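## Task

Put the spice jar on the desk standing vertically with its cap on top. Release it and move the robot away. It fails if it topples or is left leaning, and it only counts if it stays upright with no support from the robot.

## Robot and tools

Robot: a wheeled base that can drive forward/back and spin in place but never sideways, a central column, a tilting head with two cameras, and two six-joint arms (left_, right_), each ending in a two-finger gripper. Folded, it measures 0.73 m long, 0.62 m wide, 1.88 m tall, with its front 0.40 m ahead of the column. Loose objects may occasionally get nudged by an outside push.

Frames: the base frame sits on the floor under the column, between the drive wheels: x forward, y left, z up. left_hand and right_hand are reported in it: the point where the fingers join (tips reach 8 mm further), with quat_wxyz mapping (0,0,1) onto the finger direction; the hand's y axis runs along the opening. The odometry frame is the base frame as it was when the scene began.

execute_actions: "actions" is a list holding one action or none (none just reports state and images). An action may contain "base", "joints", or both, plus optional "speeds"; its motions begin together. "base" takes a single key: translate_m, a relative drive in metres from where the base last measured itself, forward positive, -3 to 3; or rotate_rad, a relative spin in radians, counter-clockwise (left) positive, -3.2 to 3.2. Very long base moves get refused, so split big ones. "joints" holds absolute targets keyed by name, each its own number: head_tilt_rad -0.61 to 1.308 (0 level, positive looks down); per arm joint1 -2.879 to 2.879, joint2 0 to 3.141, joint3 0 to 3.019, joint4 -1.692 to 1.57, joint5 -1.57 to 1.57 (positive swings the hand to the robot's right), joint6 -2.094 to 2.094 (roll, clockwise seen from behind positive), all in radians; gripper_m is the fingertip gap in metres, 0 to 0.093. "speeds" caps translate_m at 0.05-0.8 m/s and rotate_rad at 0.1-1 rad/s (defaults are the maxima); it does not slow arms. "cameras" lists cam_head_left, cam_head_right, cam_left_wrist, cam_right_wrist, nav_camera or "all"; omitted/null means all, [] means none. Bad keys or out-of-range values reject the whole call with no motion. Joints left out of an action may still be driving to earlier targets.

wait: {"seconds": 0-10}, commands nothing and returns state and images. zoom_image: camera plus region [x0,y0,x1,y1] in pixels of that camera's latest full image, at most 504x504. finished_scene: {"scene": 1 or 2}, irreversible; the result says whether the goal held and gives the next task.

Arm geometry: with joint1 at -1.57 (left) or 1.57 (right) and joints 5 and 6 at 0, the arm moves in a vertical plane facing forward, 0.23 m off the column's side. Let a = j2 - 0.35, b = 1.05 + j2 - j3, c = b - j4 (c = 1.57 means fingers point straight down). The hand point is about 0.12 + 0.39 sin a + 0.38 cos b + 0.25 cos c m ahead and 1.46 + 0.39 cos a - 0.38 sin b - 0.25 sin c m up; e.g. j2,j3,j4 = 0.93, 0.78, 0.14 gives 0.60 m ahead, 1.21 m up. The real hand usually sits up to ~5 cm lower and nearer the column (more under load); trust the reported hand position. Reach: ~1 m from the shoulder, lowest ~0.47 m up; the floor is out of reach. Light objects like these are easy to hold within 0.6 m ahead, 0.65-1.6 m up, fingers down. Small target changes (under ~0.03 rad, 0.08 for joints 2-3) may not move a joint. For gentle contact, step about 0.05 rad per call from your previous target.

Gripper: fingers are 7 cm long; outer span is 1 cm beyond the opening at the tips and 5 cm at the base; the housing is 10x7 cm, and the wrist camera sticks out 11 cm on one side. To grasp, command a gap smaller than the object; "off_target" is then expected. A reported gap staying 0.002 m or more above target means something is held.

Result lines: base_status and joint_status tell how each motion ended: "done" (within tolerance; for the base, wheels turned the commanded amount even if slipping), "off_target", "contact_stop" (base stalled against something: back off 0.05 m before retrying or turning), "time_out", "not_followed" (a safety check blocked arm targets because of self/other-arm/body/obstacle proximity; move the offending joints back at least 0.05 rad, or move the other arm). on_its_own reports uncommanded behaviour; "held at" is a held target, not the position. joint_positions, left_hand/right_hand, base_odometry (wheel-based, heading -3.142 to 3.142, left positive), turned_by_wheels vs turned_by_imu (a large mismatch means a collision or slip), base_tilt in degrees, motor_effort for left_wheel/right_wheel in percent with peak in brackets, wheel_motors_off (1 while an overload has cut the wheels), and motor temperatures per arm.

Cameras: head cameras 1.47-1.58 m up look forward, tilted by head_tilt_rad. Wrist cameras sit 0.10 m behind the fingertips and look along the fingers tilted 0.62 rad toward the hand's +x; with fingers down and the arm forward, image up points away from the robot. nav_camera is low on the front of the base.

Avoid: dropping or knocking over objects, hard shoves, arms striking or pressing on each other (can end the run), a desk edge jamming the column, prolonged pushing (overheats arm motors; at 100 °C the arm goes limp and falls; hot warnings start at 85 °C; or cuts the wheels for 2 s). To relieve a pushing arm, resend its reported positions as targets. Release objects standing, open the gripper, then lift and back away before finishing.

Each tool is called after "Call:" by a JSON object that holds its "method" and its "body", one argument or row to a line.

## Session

Call:
{"method": "execute_actions", "body": {
  "actions": []
}}

Scene clock: 0.00 s.
Motor temperatures (°C, as the motors report them): left_arm=[31 34 27 29 28 28] | right_arm=[30 32 31 31 30 29]
base_odometry: x=+0.000 y=+0.000 heading=+0.000 (m, m, rad; odometry frame)
turned_by_wheels: +0.000 (rad since the last result)
turned_by_imu: +0.000 (rad since the last result)
base_tilt: forward=-0.2 right=+0.1 (deg)
base_status: not commanded
joint_positions: head_tilt_rad=+0.879 left_joint1_rad=-1.574 left_joint2_rad=+0.906 left_joint3_rad=+0.394 left_joint4_rad=-0.960 left_joint5_rad=+0.063 left_joint6_rad=+0.047 left_gripper_m=+0.095 right_joint1_rad=+1.592 right_joint2_rad=+0.912 right_joint3_rad=+0.378 right_joint4_rad=-0.909 right_joint5_rad=+0.021 right_joint6_rad=+0.056 right_gripper_m=+0.095
joint_status: not commanded
wheel_motors_off: 0
motor_effort: left_wheel=+1 right_wheel=+1 (%)
left_hand: x=+0.1333 y=+0.2131 z=+1.2574 quat_wxyz=(+0.456, -0.008, -0.889, +0.040) (m; base frame)
right_hand: x=+0.1306 y=-0.2247 z=+1.2503 quat_wxyz=(+0.443, -0.012, -0.896, +0.016) (m; base frame)
pictures: cam_head_left, cam_head_right, cam_left_wrist, cam_right_wrist, nav_camera
Images, in order (width x height): cam_head_left 896x504, cam_head_right 896x504, cam_left_wrist 616x616, cam_right_wrist 616x616, nav_camera 896x504.

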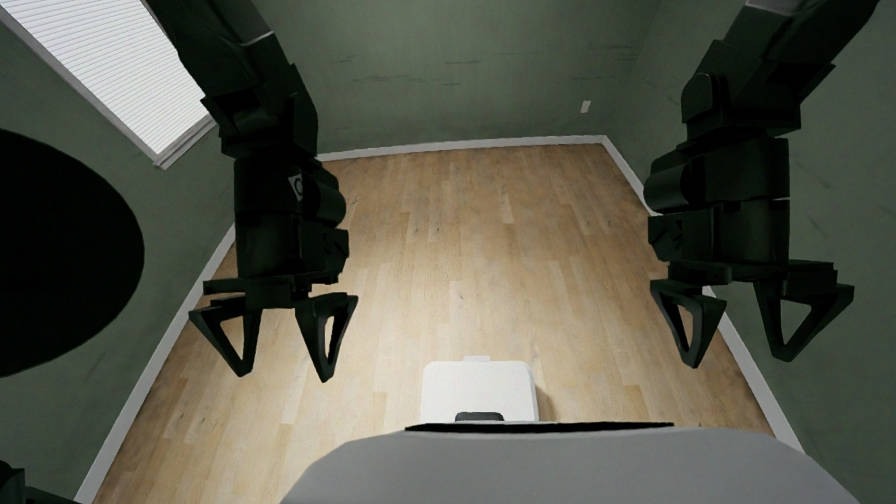

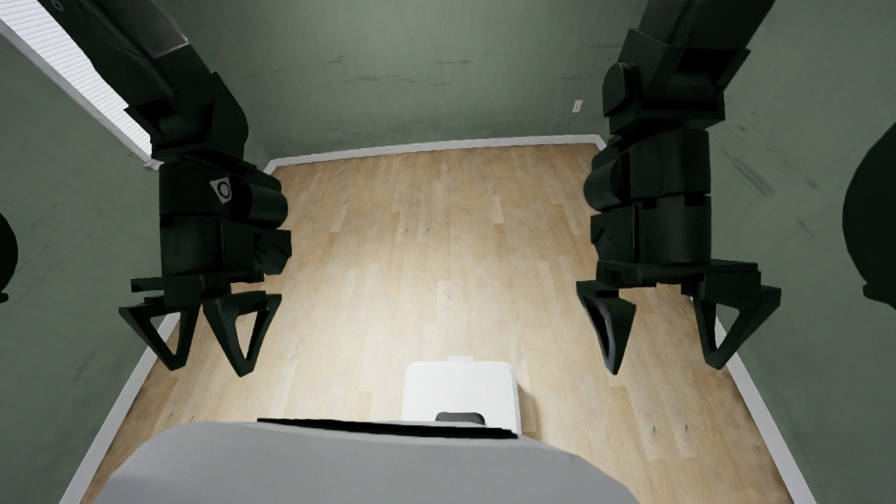

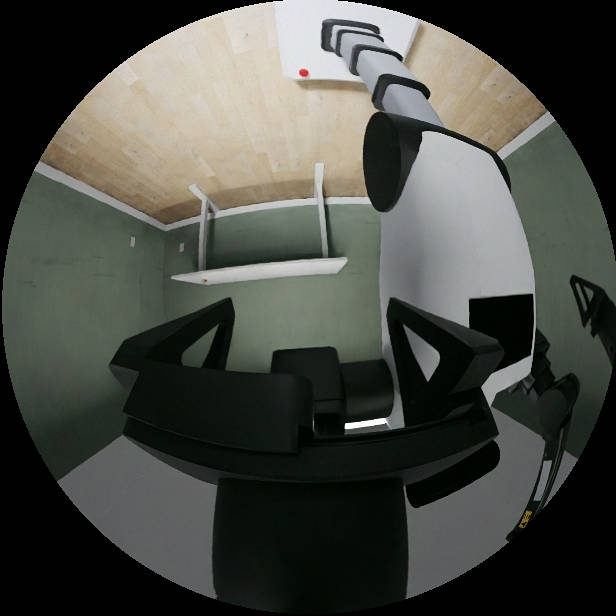

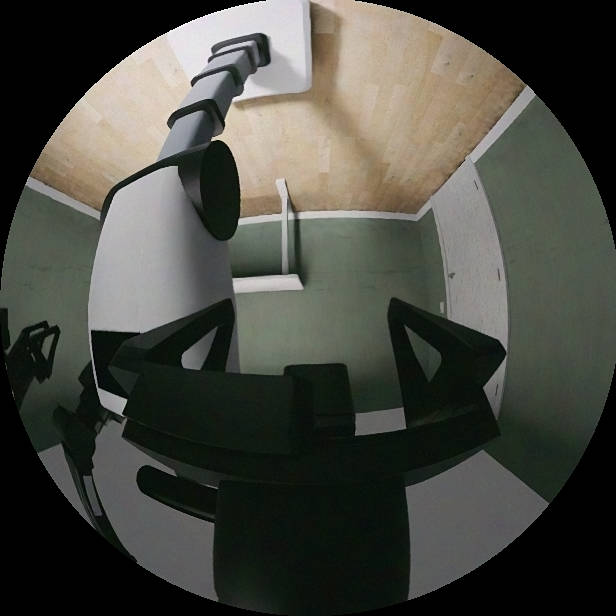

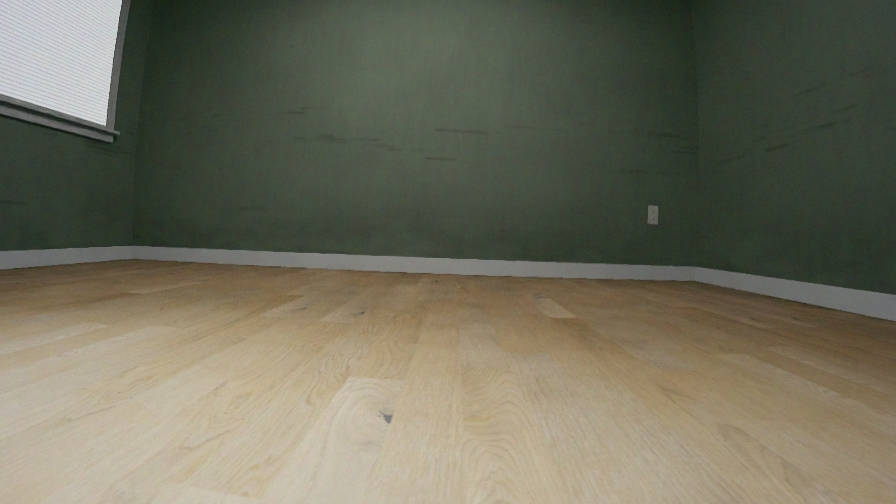

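Call:
{"method": "zoom_image", "body": {
  "camera": "cam_left_wrist",
  "region": [150, 150, 390, 320]
}}

Call:
{"method": "zoom_image", "body": {
  "camera": "cam_right_wrist",
  "region": [200, 150, 520, 320]
}}

Region (150, 150, 390, 320) of cam_left_wrist's 616x616 image, scaled by 2.100, with more detail than that image has; it fills the top 357 rows of this view, and the rest is white.

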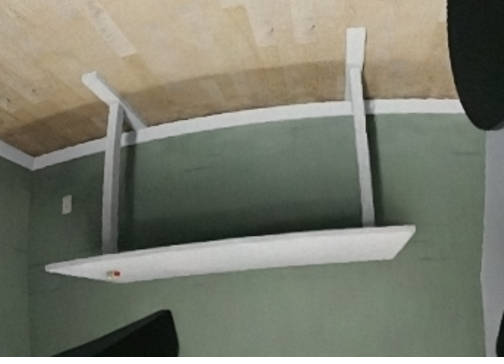

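Region (200, 150, 520, 320) of cam_right_wrist's 616x616 image, scaled by 1.575, with more detail than that image has; it fills the top 268 rows of this view, and the rest is white.

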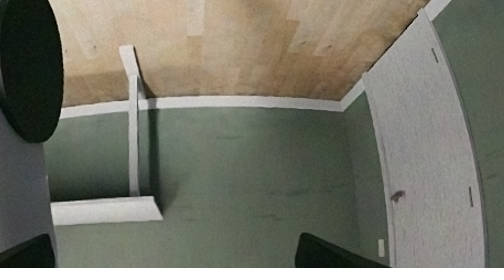

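Call:
{"method": "zoom_image", "body": {
  "camera": "cam_left_wrist",
  "region": [185, 265, 225, 295]
}}

Region (185, 265, 225, 295) of cam_left_wrist's 616x616 image, scaled by 12.600, with more detail than that image has; it fills the top 378 rows of this view, and the rest is white.

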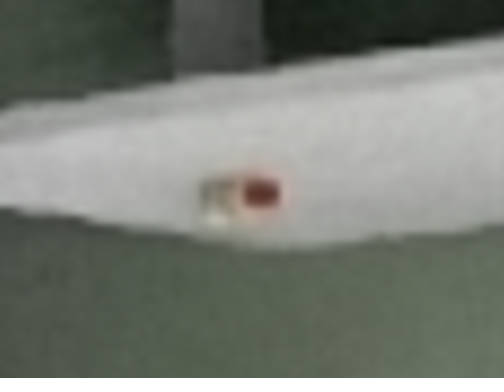

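Call:
{"method": "execute_actions", "body": {
  "actions": [
    {"base": {"rotate_rad": 2.3}, "joints": {"head_tilt_rad": 0.45}}
  ],
  "cameras": ["cam_head_left", "cam_head_right", "nav_camera"]
}}

Scene clock: 123.97 s.
Motor temperatures (°C, as the motors report them): left_arm=[31 34 27 29 28 28] | right_arm=[30 32 31 31 30 29]
base_odometry: x=+0.000 y=+0.000 heading=+2.299 (m, m, rad; odometry frame)
turned_by_wheels: +2.299 (rad since the last result)
turned_by_imu: +2.305 (rad since the last result)
base_tilt: forward=-0.2 right=+0.1 (deg)
base_status: done
joint_positions: head_tilt_rad=+0.469 left_joint1_rad=-1.574 left_joint2_rad=+0.906 left_joint3_rad=+0.394 left_joint4_rad=-0.960 left_joint5_rad=+0.063 left_joint6_rad=+0.047 left_gripper_m=+0.095 right_joint1_rad=+1.592 right_joint2_rad=+0.912 right_joint3_rad=+0.378 right_joint4_rad=-0.909 right_joint5_rad=+0.021 right_joint6_rad=+0.056 right_gripper_m=+0.095
joint_status: all done
wheel_motors_off: 0
motor_effort: left_wheel=-5(40) right_wheel=+6(48) (%)
left_hand: x=+0.1333 y=+0.2131 z=+1.2574 quat_wxyz=(+0.456, -0.008, -0.889, +0.040) (m; base frame)
right_hand: x=+0.1306 y=-0.2247 z=+1.2503 quat_wxyz=(+0.443, -0.012, -0.896, +0.016) (m; base frame)
pictures: cam_head_left, cam_head_right, nav_camera
Images, in order (width x height): cam_head_left 896x504, cam_head_right 896x504, nav_camera 896x504.

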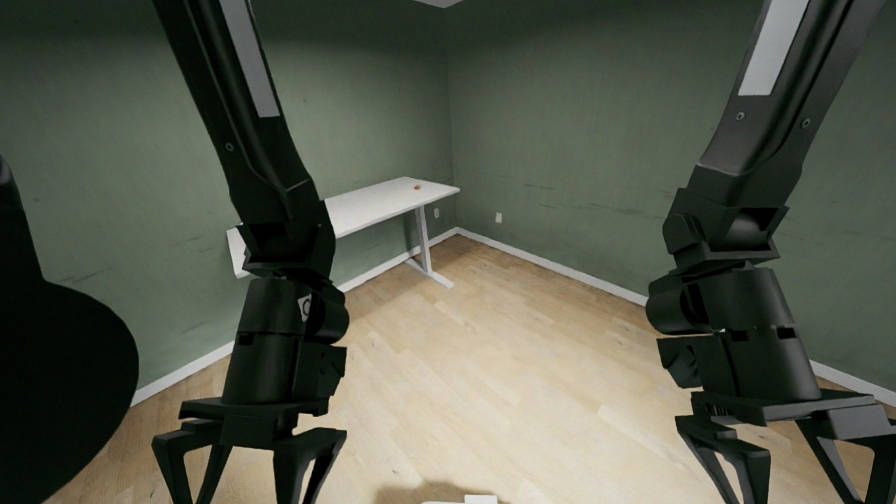

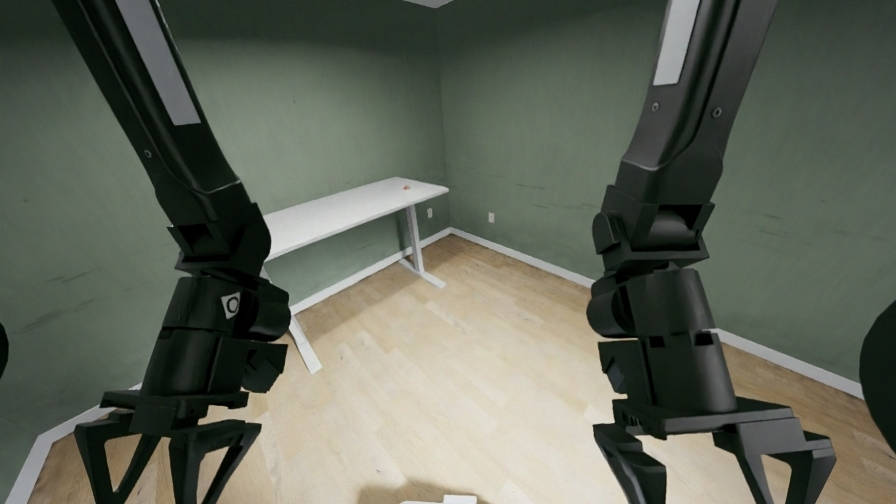

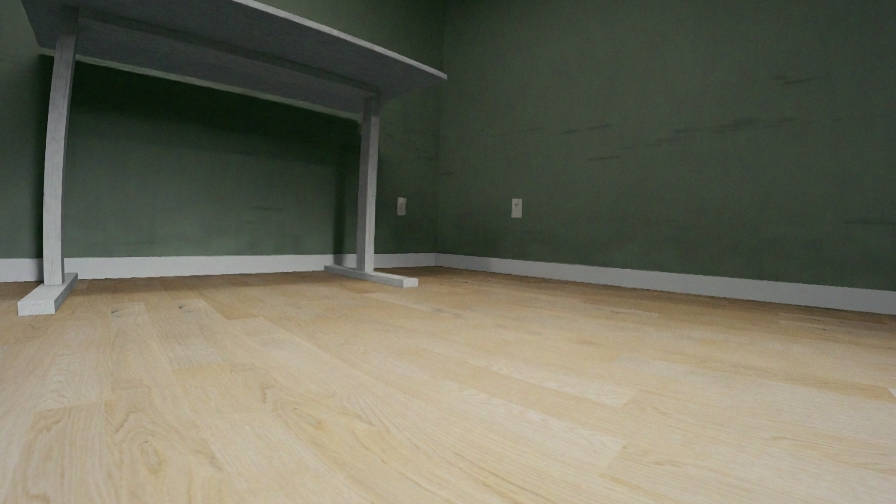

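Call:
{"method": "zoom_image", "body": {
  "camera": "cam_head_left",
  "region": [380, 165, 470, 215]
}}

Call:
{"method": "zoom_image", "body": {
  "camera": "cam_head_right",
  "region": [370, 165, 460, 215]
}}

Region (380, 165, 470, 215) of cam_head_left's 896x504 image, scaled by 5.600, with more detail than that image has.

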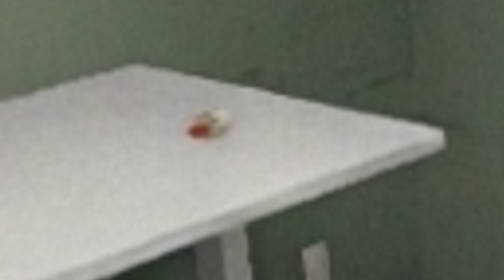

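Region (370, 165, 460, 215) of cam_head_right's 896x504 image, scaled by 5.600, with more detail than that image has.

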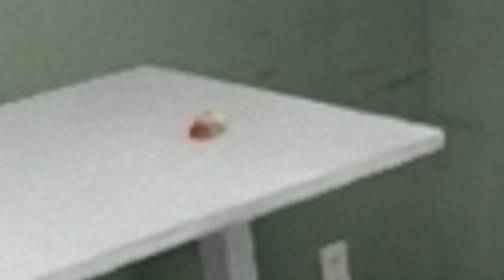

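Call:
{"method": "execute_actions", "body": {
  "actions": [
    {"base": {"translate_m": 1.2}, "joints": {"head_tilt_rad": 0.75, "right_joint1_rad": 1.57, "right_joint2_rad": 1.30, "right_joint3_rad": 1.296, "right_joint4_rad": -0.517}}
  ]
}}

Scene clock: 247.47 s.
Motor temperatures (°C, as the motors report them): left_arm=[31 33 27 29 28 28] | right_arm=[30 33 31 31 30 29]
base_odometry: x=-0.799 y=+0.896 heading=+2.299 (m, m, rad; odometry frame)
turned_by_wheels: +0.000 (rad since the last result)
turned_by_imu: +0.005 (rad since the last result)
base_tilt: forward=-0.3 right=+0.2 (deg)
base_status: done
joint_positions: head_tilt_rad=+0.753 left_joint1_rad=-1.574 left_joint2_rad=+0.906 left_joint3_rad=+0.395 left_joint4_rad=-0.960 left_joint5_rad=+0.063 left_joint6_rad=+0.047 left_gripper_m=+0.095 right_joint1_rad=+1.574 right_joint2_rad=+1.295 right_joint3_rad=+1.282 right_joint4_rad=-0.521 right_joint5_rad=+0.021 right_joint6_rad=+0.056 right_gripper_m=+0.095
joint_status: all done
wheel_motors_off: 0
motor_effort: left_wheel=+0(45) right_wheel=+0(63) (%)
left_hand: x=+0.1339 y=+0.2131 z=+1.2572 quat_wxyz=(+0.455, -0.008, -0.890, +0.040) (m; base frame)
right_hand: x=+0.6207 y=-0.2271 z=+1.1015 quat_wxyz=(+0.005, -0.027, -1.000, +0.009) (m; base frame)
pictures: cam_head_left, cam_head_right, cam_left_wrist, cam_right_wrist, nav_camera
Images, in order (width x height): cam_head_left 896x504, cam_head_right 896x504, cam_left_wrist 616x616, cam_right_wrist 616x616, nav_camera 896x504.

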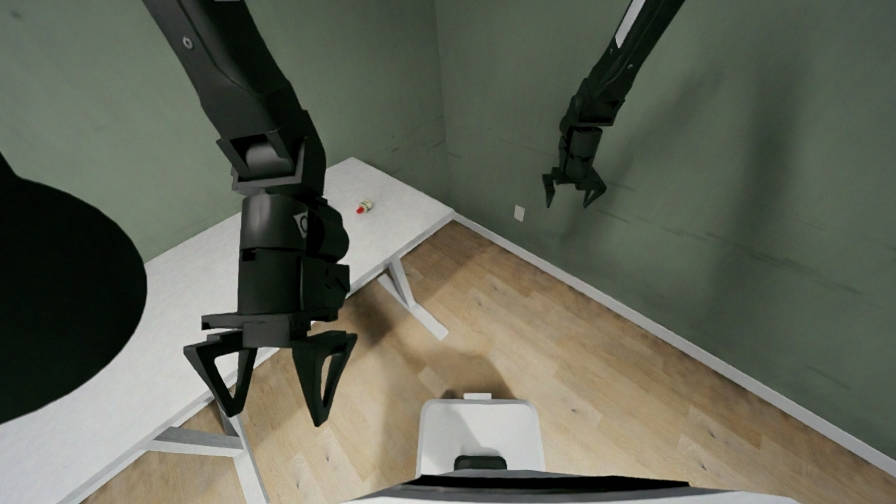

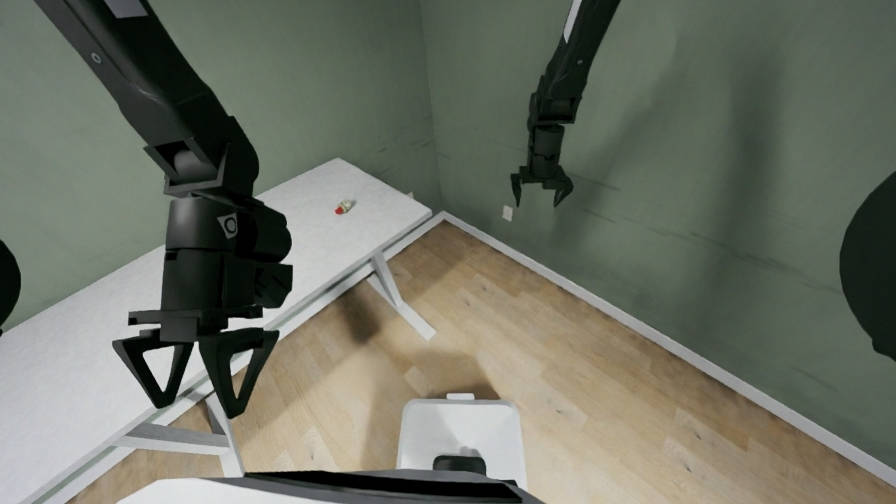

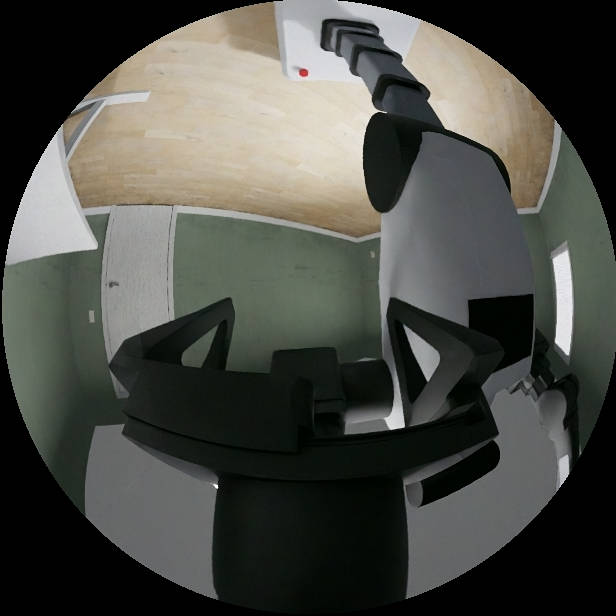

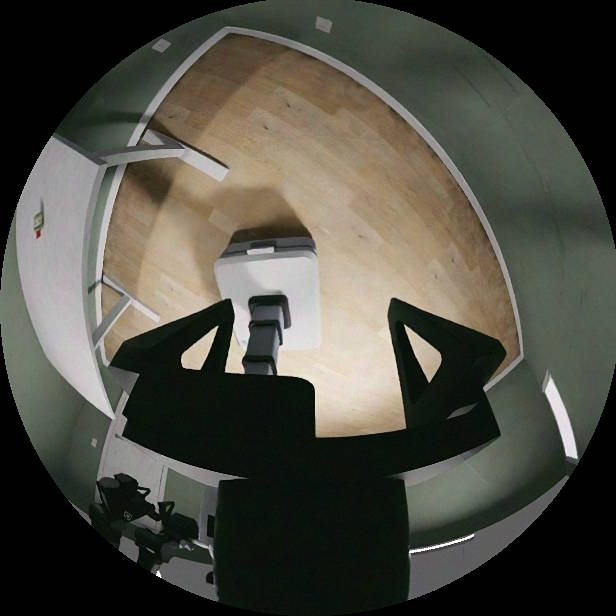

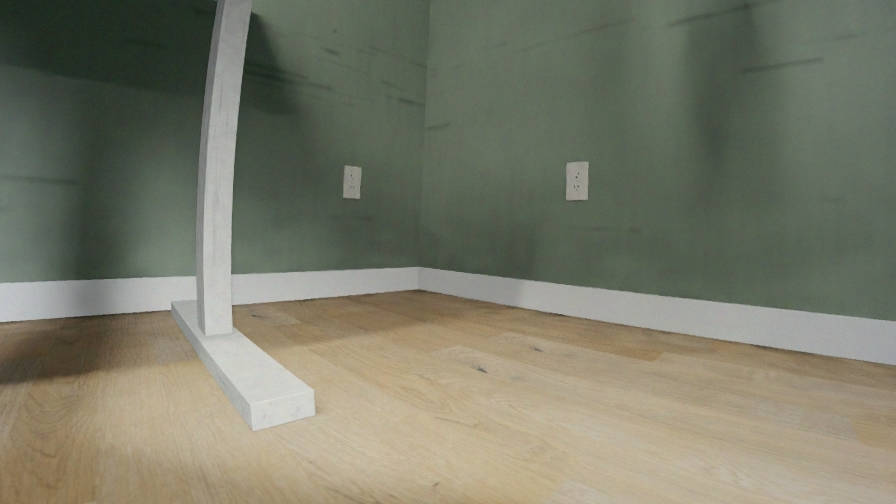

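Call:
{"method": "zoom_image", "body": {
  "camera": "cam_head_left",
  "region": [335, 180, 405, 236]
}}

Call:
{"method": "zoom_image", "body": {
  "camera": "cam_head_right",
  "region": [310, 180, 380, 236]
}}

Call:
{"method": "zoom_image", "body": {
  "camera": "cam_right_wrist",
  "region": [10, 130, 170, 290]
}}

Region (335, 180, 405, 236) of cam_head_left's 896x504 image, scaled by 7.200, with more detail than that image has; it fills the top 403 rows of this view, and the rest is white.

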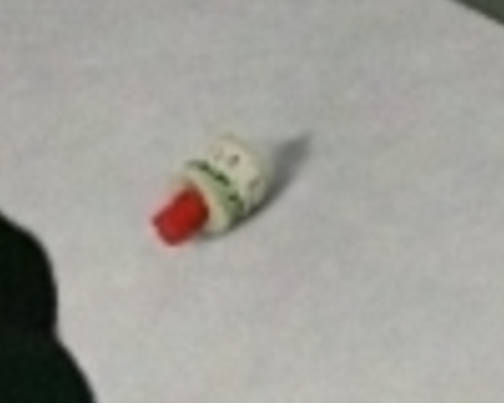

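Region (310, 180, 380, 236) of cam_head_right's 896x504 image, scaled by 7.200, with more detail than that image has; it fills the top 403 rows of this view, and the rest is white.

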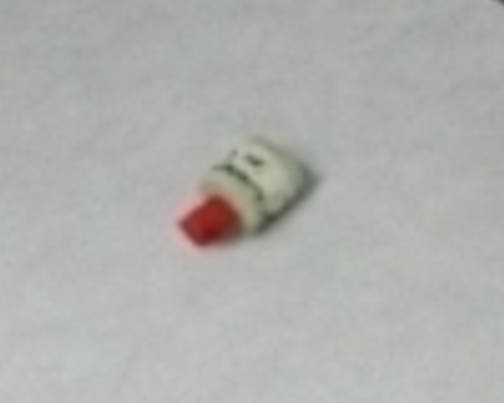

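Region (10, 130, 170, 290) of cam_right_wrist's 616x616 image, scaled by 3.150, with more detail than that image has.

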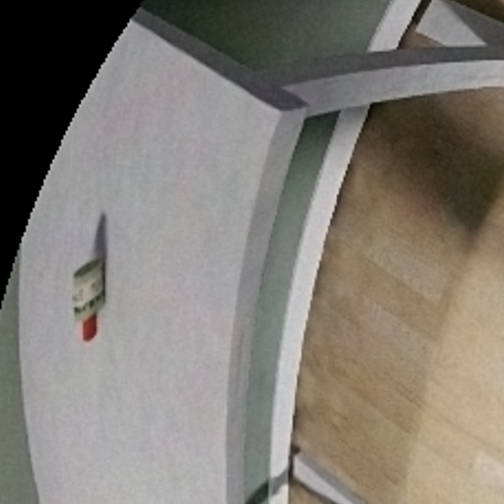

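Call:
{"method": "execute_actions", "body": {
  "actions": [
    {"base": {"rotate_rad": 0.78}, "joints": {"head_tilt_rad": 0.85, "right_joint4_rad": -0.45, "right_joint5_rad": 0.44, "right_joint6_rad": -1.75}}
  ]
}}

Scene clock: 369.83 s.
Motor temperatures (°C, as the motors report them): left_arm=[31 33 27 29 28 28] | right_arm=[30 38 34 31 30 29]
base_odometry: x=-0.799 y=+0.896 heading=+3.078 (m, m, rad; odometry frame)
turned_by_wheels: +0.779 (rad since the last result)
turned_by_imu: +0.779 (rad since the last result)
base_tilt: forward=-0.2 right=+0.1 (deg)
base_status: done
joint_positions: head_tilt_rad=+0.851 left_joint1_rad=-1.574 left_joint2_rad=+0.906 left_joint3_rad=+0.395 left_joint4_rad=-0.960 left_joint5_rad=+0.063 left_joint6_rad=+0.047 left_gripper_m=+0.095 right_joint1_rad=+1.570 right_joint2_rad=+1.295 right_joint3_rad=+1.282 right_joint4_rad=-0.458 right_joint5_rad=+0.437 right_joint6_rad=-1.743 right_gripper_m=+0.095
joint_status: all done
wheel_motors_off: 0
motor_effort: left_wheel=-5(47) right_wheel=+6(51) (%)
left_hand: x=+0.1339 y=+0.2131 z=+1.2572 quat_wxyz=(+0.455, -0.008, -0.890, +0.040) (m; base frame)
right_hand: x=+0.6353 y=-0.2985 z=+1.1179 quat_wxyz=(+0.150, +0.743, -0.633, +0.159) (m; base frame)
pictures: cam_head_left, cam_head_right, cam_left_wrist, cam_right_wrist, nav_camera
Images, in order (width x height): cam_head_left 896x504, cam_head_right 896x504, cam_left_wrist 616x616, cam_right_wrist 616x616, nav_camera 896x504.

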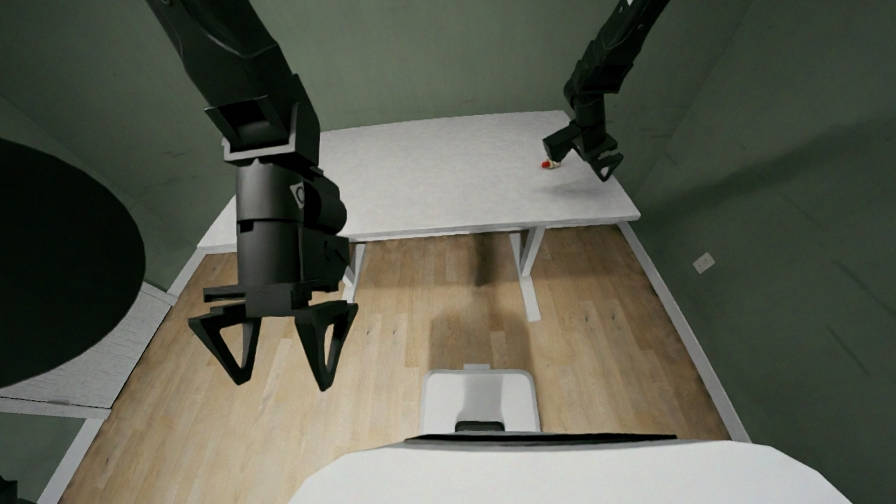

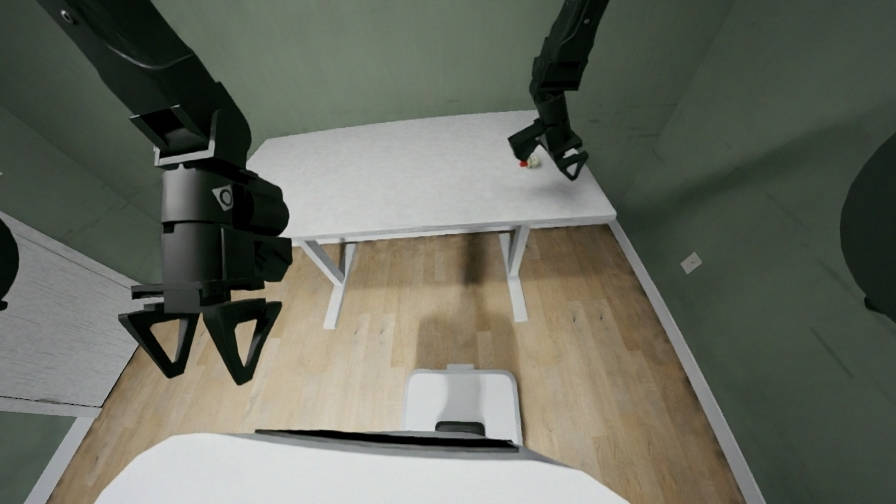

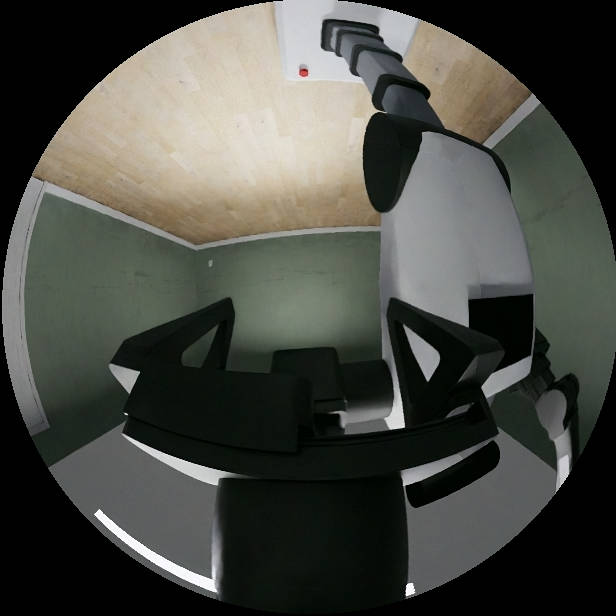

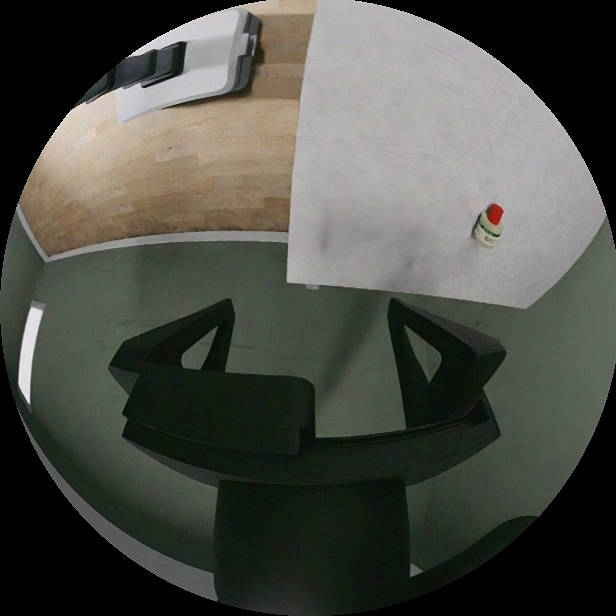

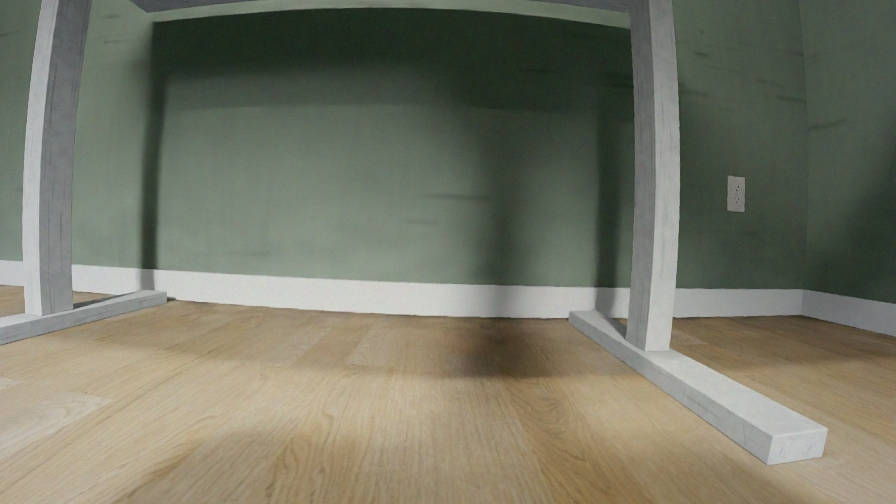

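Call:
{"method": "zoom_image", "body": {
  "camera": "cam_right_wrist",
  "region": [450, 185, 540, 265]
}}

Call:
{"method": "zoom_image", "body": {
  "camera": "cam_head_left",
  "region": [510, 130, 630, 230]
}}

Call:
{"method": "zoom_image", "body": {
  "camera": "cam_head_right",
  "region": [490, 130, 610, 230]
}}

Region (450, 185, 540, 265) of cam_right_wrist's 616x616 image, scaled by 5.600, with more detail than that image has.

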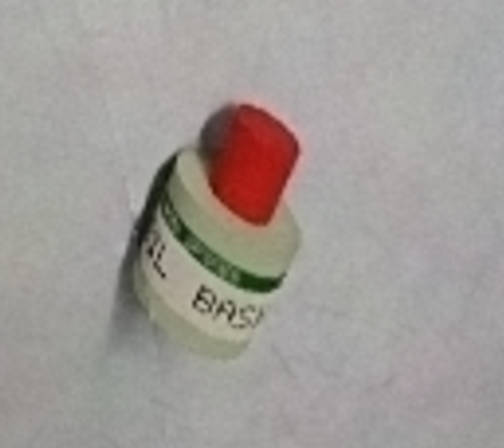

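Region (510, 130, 630, 230) of cam_head_left's 896x504 image, scaled by 4.200, with more detail than that image has.

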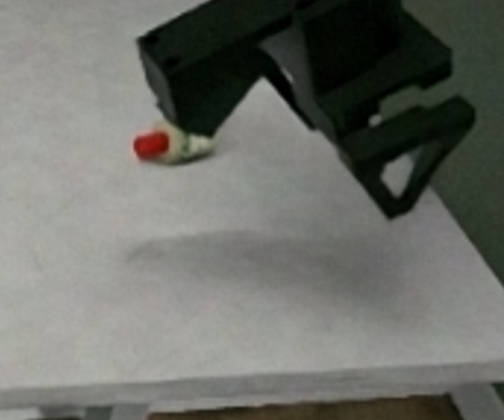

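Region (490, 130, 610, 230) of cam_head_right's 896x504 image, scaled by 4.200, with more detail than that image has.

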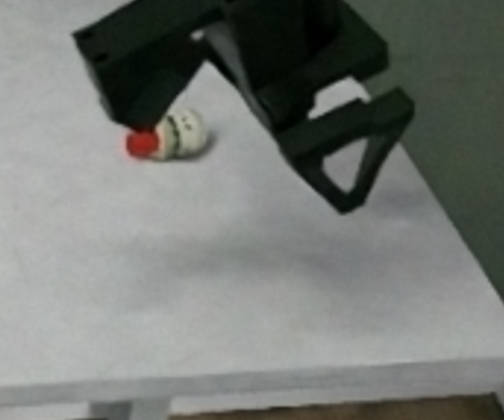

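Call:
{"method": "execute_actions", "body": {
  "actions": [
    {"base": {"translate_m": 0.24}, "joints": {"right_joint2_rad": 1.443, "right_joint3_rad": 1.306, "right_joint4_rad": -0.207, "right_joint5_rad": 0.416, "right_joint6_rad": -1.96}}
  ],
  "cameras": ["cam_head_left", "cam_head_right", "cam_right_wrist", "nav_camera"]
}}

Scene clock: 485.20 s.
Motor temperatures (°C, as the motors report them): left_arm=[31 32 27 29 28 28] | right_arm=[30 40 35 31 30 29]
base_odometry: x=-1.038 y=+0.911 heading=+3.079 (m, m, rad; odometry frame)
turned_by_wheels: +0.001 (rad since the last result)
turned_by_imu: +0.003 (rad since the last result)
base_tilt: forward=-0.2 right=+0.2 (deg)
base_status: done
joint_positions: head_tilt_rad=+0.852 left_joint1_rad=-1.574 left_joint2_rad=+0.906 left_joint3_rad=+0.395 left_joint4_rad=-0.960 left_joint5_rad=+0.063 left_joint6_rad=+0.047 left_gripper_m=+0.095 right_joint1_rad=+1.570 right_joint2_rad=+1.448 right_joint3_rad=+1.293 right_joint4_rad=-0.214 right_joint5_rad=+0.419 right_joint6_rad=-1.954 right_gripper_m=+0.095
joint_status: all done
wheel_motors_off: 0
motor_effort: left_wheel=+1(49) right_wheel=-1(63) (%)
left_hand: x=+0.1339 y=+0.2131 z=+1.2572 quat_wxyz=(+0.455, -0.008, -0.890, +0.040) (m; base frame)
right_hand: x=+0.6405 y=-0.2956 z=+1.0456 quat_wxyz=(+0.130, +0.799, -0.559, +0.179) (m; base frame)
pictures: cam_head_left, cam_head_right, cam_right_wrist, nav_camera
Images, in order (width x height): cam_head_left 896x504, cam_head_right 896x504, cam_right_wrist 616x616, nav_camera 896x504.

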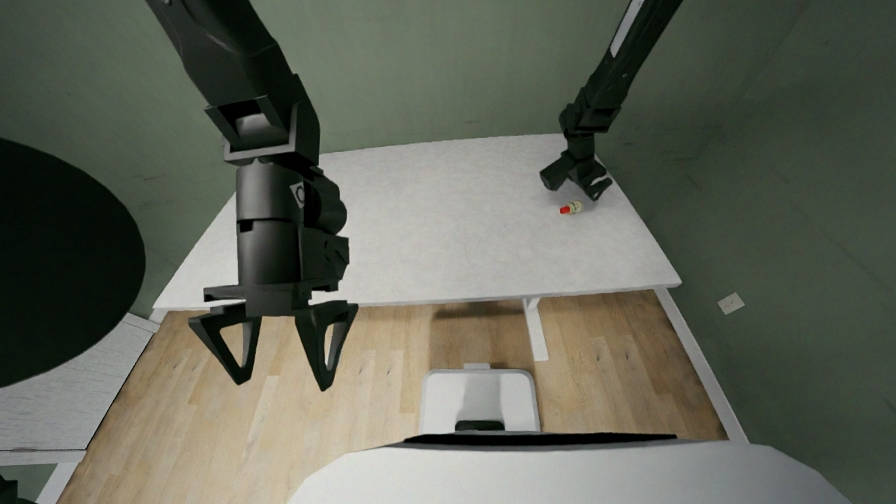

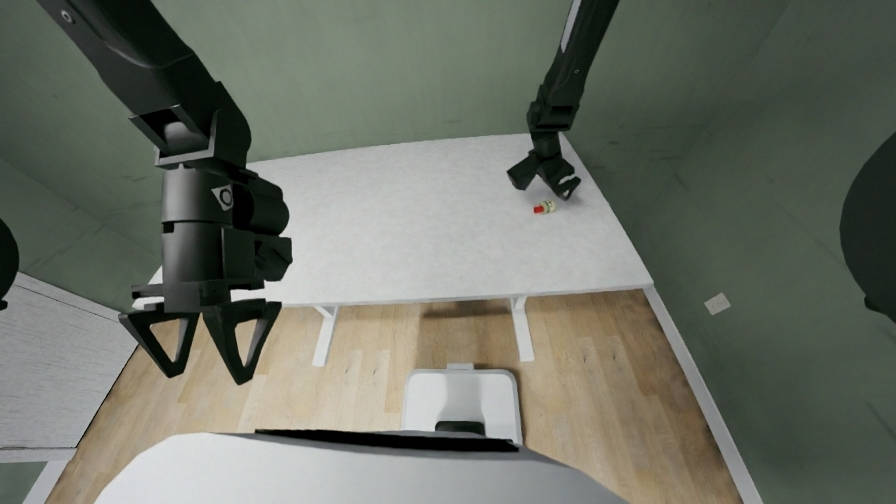

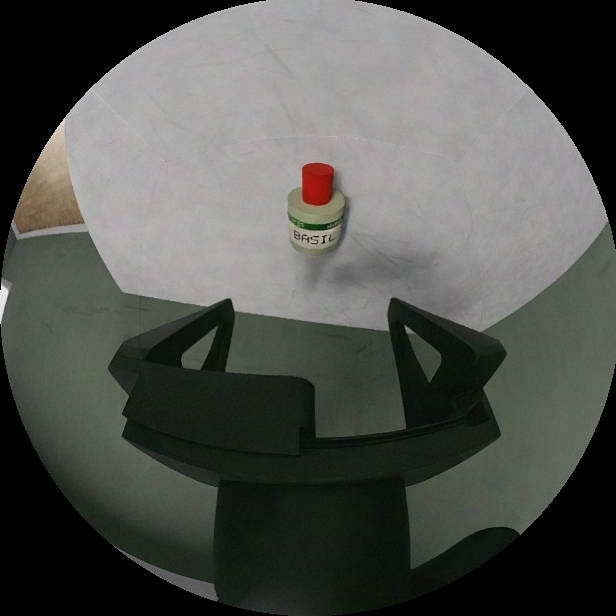

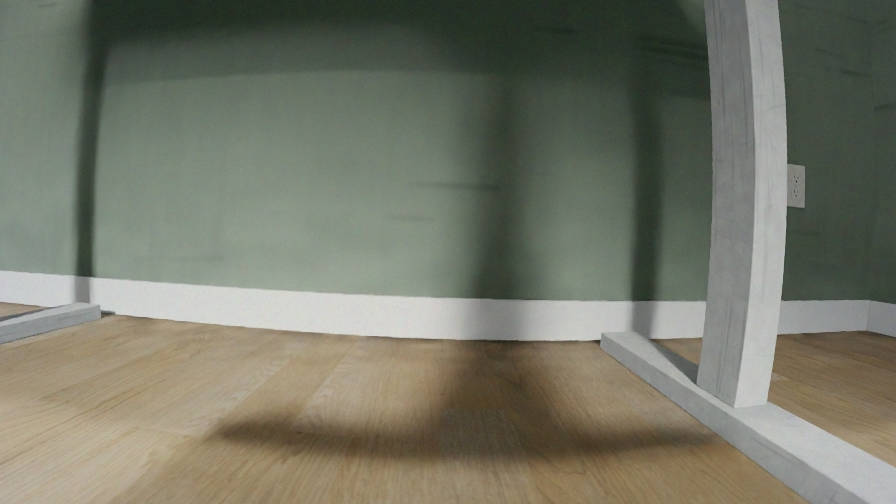

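Call:
{"method": "zoom_image", "body": {
  "camera": "cam_right_wrist",
  "region": [250, 140, 390, 320]
}}

Region (250, 140, 390, 320) of cam_right_wrist's 616x616 image, scaled by 2.800, with more detail than that image has.

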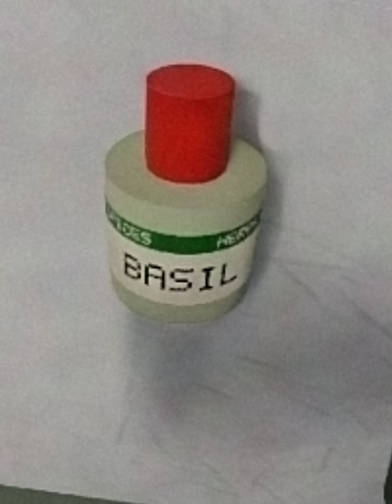

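Call:
{"method": "execute_actions", "body": {
  "actions": [
    {"base": {"rotate_rad": 0.028}, "joints": {"right_joint2_rad": 1.53, "right_joint4_rad": -0.13}}
  ],
  "cameras": ["cam_right_wrist", "cam_head_right"]
}}

Scene clock: 606.07 s.
Motor temperatures (°C, as the motors report them): left_arm=[31 32 28 29 28 28] | right_arm=[30 42 34 31 30 29]
base_odometry: x=-1.038 y=+0.911 heading=+3.105 (m, m, rad; odometry frame)
turned_by_wheels: +0.026 (rad since the last result)
turned_by_imu: +0.026 (rad since the last result)
base_tilt: forward=-0.4 right=+0.1 (deg)
base_status: done
joint_positions: head_tilt_rad=+0.852 left_joint1_rad=-1.574 left_joint2_rad=+0.906 left_joint3_rad=+0.395 left_joint4_rad=-0.960 left_joint5_rad=+0.063 left_joint6_rad=+0.047 left_gripper_m=+0.095 right_joint1_rad=+1.573 right_joint2_rad=+1.536 right_joint3_rad=+1.297 right_joint4_rad=-0.135 right_joint5_rad=+0.419 right_joint6_rad=-1.954 right_gripper_m=+0.095
joint_status: all done
wheel_motors_off: 0
motor_effort: left_wheel=+1(42) right_wheel=+1(51) (%)
left_hand: x=+0.1339 y=+0.2131 z=+1.2572 quat_wxyz=(+0.455, -0.008, -0.890, +0.040) (m; base frame)
right_hand: x=+0.6229 y=-0.2941 z=+1.0042 quat_wxyz=(+0.130, +0.800, -0.559, +0.176) (m; base frame)
pictures: cam_head_right, cam_right_wrist
Images, in order (width x height): cam_head_right 896x504, cam_right_wrist 616x616.

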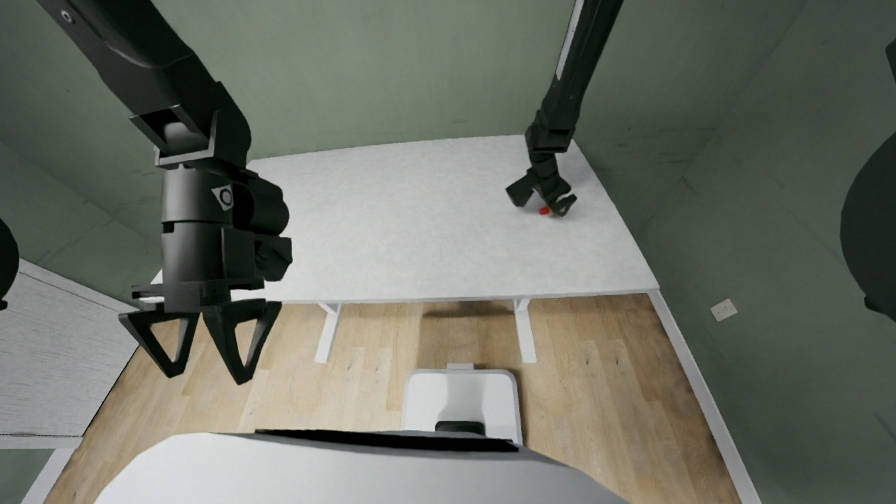

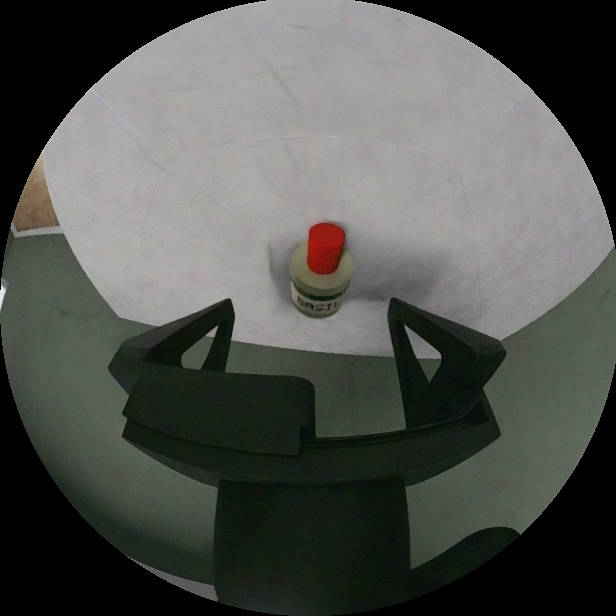

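Call:
{"method": "zoom_image", "body": {
  "camera": "cam_right_wrist",
  "region": [220, 200, 420, 340]
}}

Region (220, 200, 420, 340) of cam_right_wrist's 616x616 image, scaled by 2.520, with more detail than that image has; it fills the top 353 rows of this view, and the rest is white.

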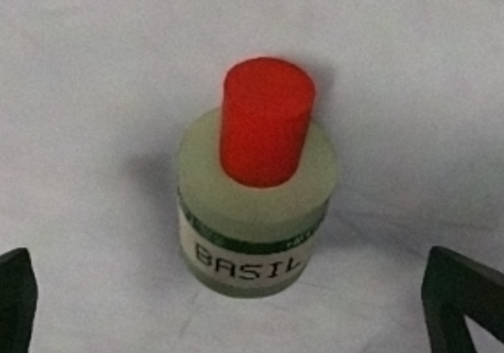

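Call:
{"method": "execute_actions", "body": {
  "actions": [
    {"base": {"translate_m": 0.018}, "joints": {"right_joint2_rad": 1.588, "right_joint4_rad": -0.075}}
  ],
  "cameras": ["cam_right_wrist", "cam_head_right"]
}}

Scene clock: 645.60 s.
Motor temperatures (°C, as the motors report them): left_arm=[31 32 28 29 28 28] | right_arm=[30 43 34 31 30 29]
base_odometry: x=-1.056 y=+0.912 heading=+3.107 (m, m, rad; odometry frame)
turned_by_wheels: +0.001 (rad since the last result)
turned_by_imu: +0.003 (rad since the last result)
base_tilt: forward=-0.3 right=+0.2 (deg)
base_status: done
joint_positions: head_tilt_rad=+0.852 left_joint1_rad=-1.574 left_joint2_rad=+0.906 left_joint3_rad=+0.396 left_joint4_rad=-0.960 left_joint5_rad=+0.063 left_joint6_rad=+0.047 left_gripper_m=+0.095 right_joint1_rad=+1.572 right_joint2_rad=+1.581 right_joint3_rad=+1.301 right_joint4_rad=-0.081 right_joint5_rad=+0.419 right_joint6_rad=-1.954 right_gripper_m=+0.095
joint_status: all done
wheel_motors_off: 0
motor_effort: left_wheel=+3(45) right_wheel=-1(48) (%)
left_hand: x=+0.1341 y=+0.2131 z=+1.2571 quat_wxyz=(+0.455, -0.008, -0.890, +0.040) (m; base frame)
right_hand: x=+0.6170 y=-0.2946 z=+0.9845 quat_wxyz=(+0.127, +0.799, -0.560, +0.182) (m; base frame)
pictures: cam_head_right, cam_right_wrist
Images, in order (width x height): cam_head_right 896x504, cam_right_wrist 616x616.

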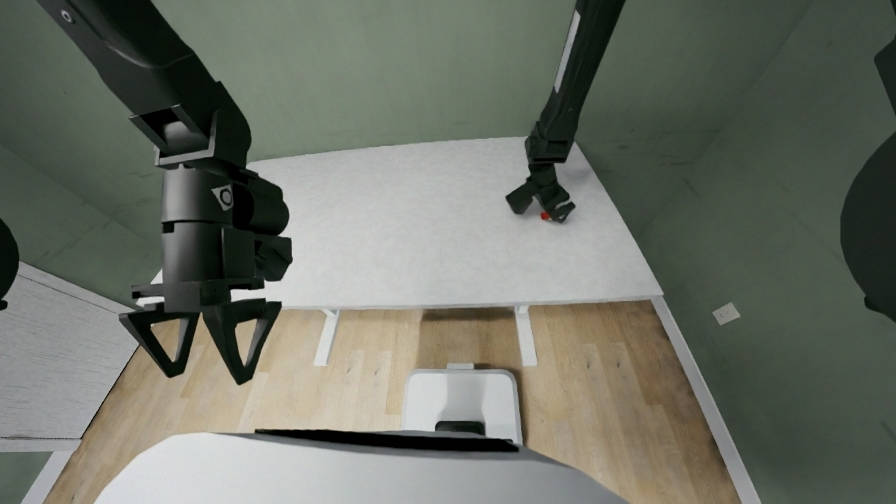

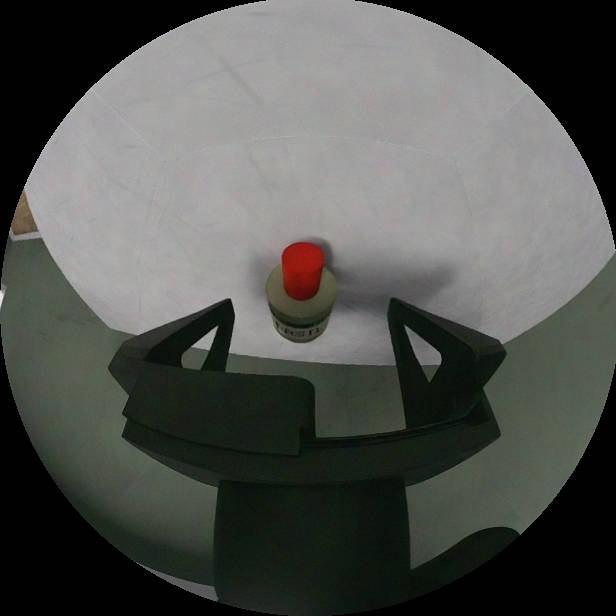

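Call:
{"method": "zoom_image", "body": {
  "camera": "cam_right_wrist",
  "region": [210, 220, 410, 370]
}}

Region (210, 220, 410, 370) of cam_right_wrist's 616x616 image, scaled by 2.520, with more detail than that image has; it fills the top 378 rows of this view, and the rest is white.

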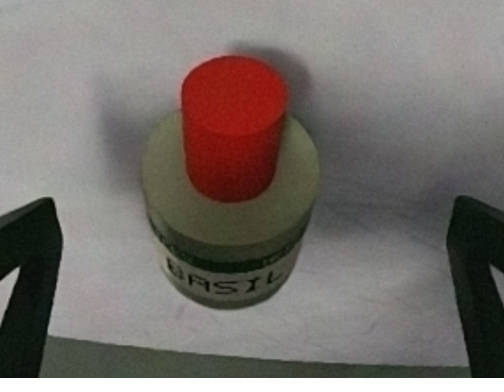

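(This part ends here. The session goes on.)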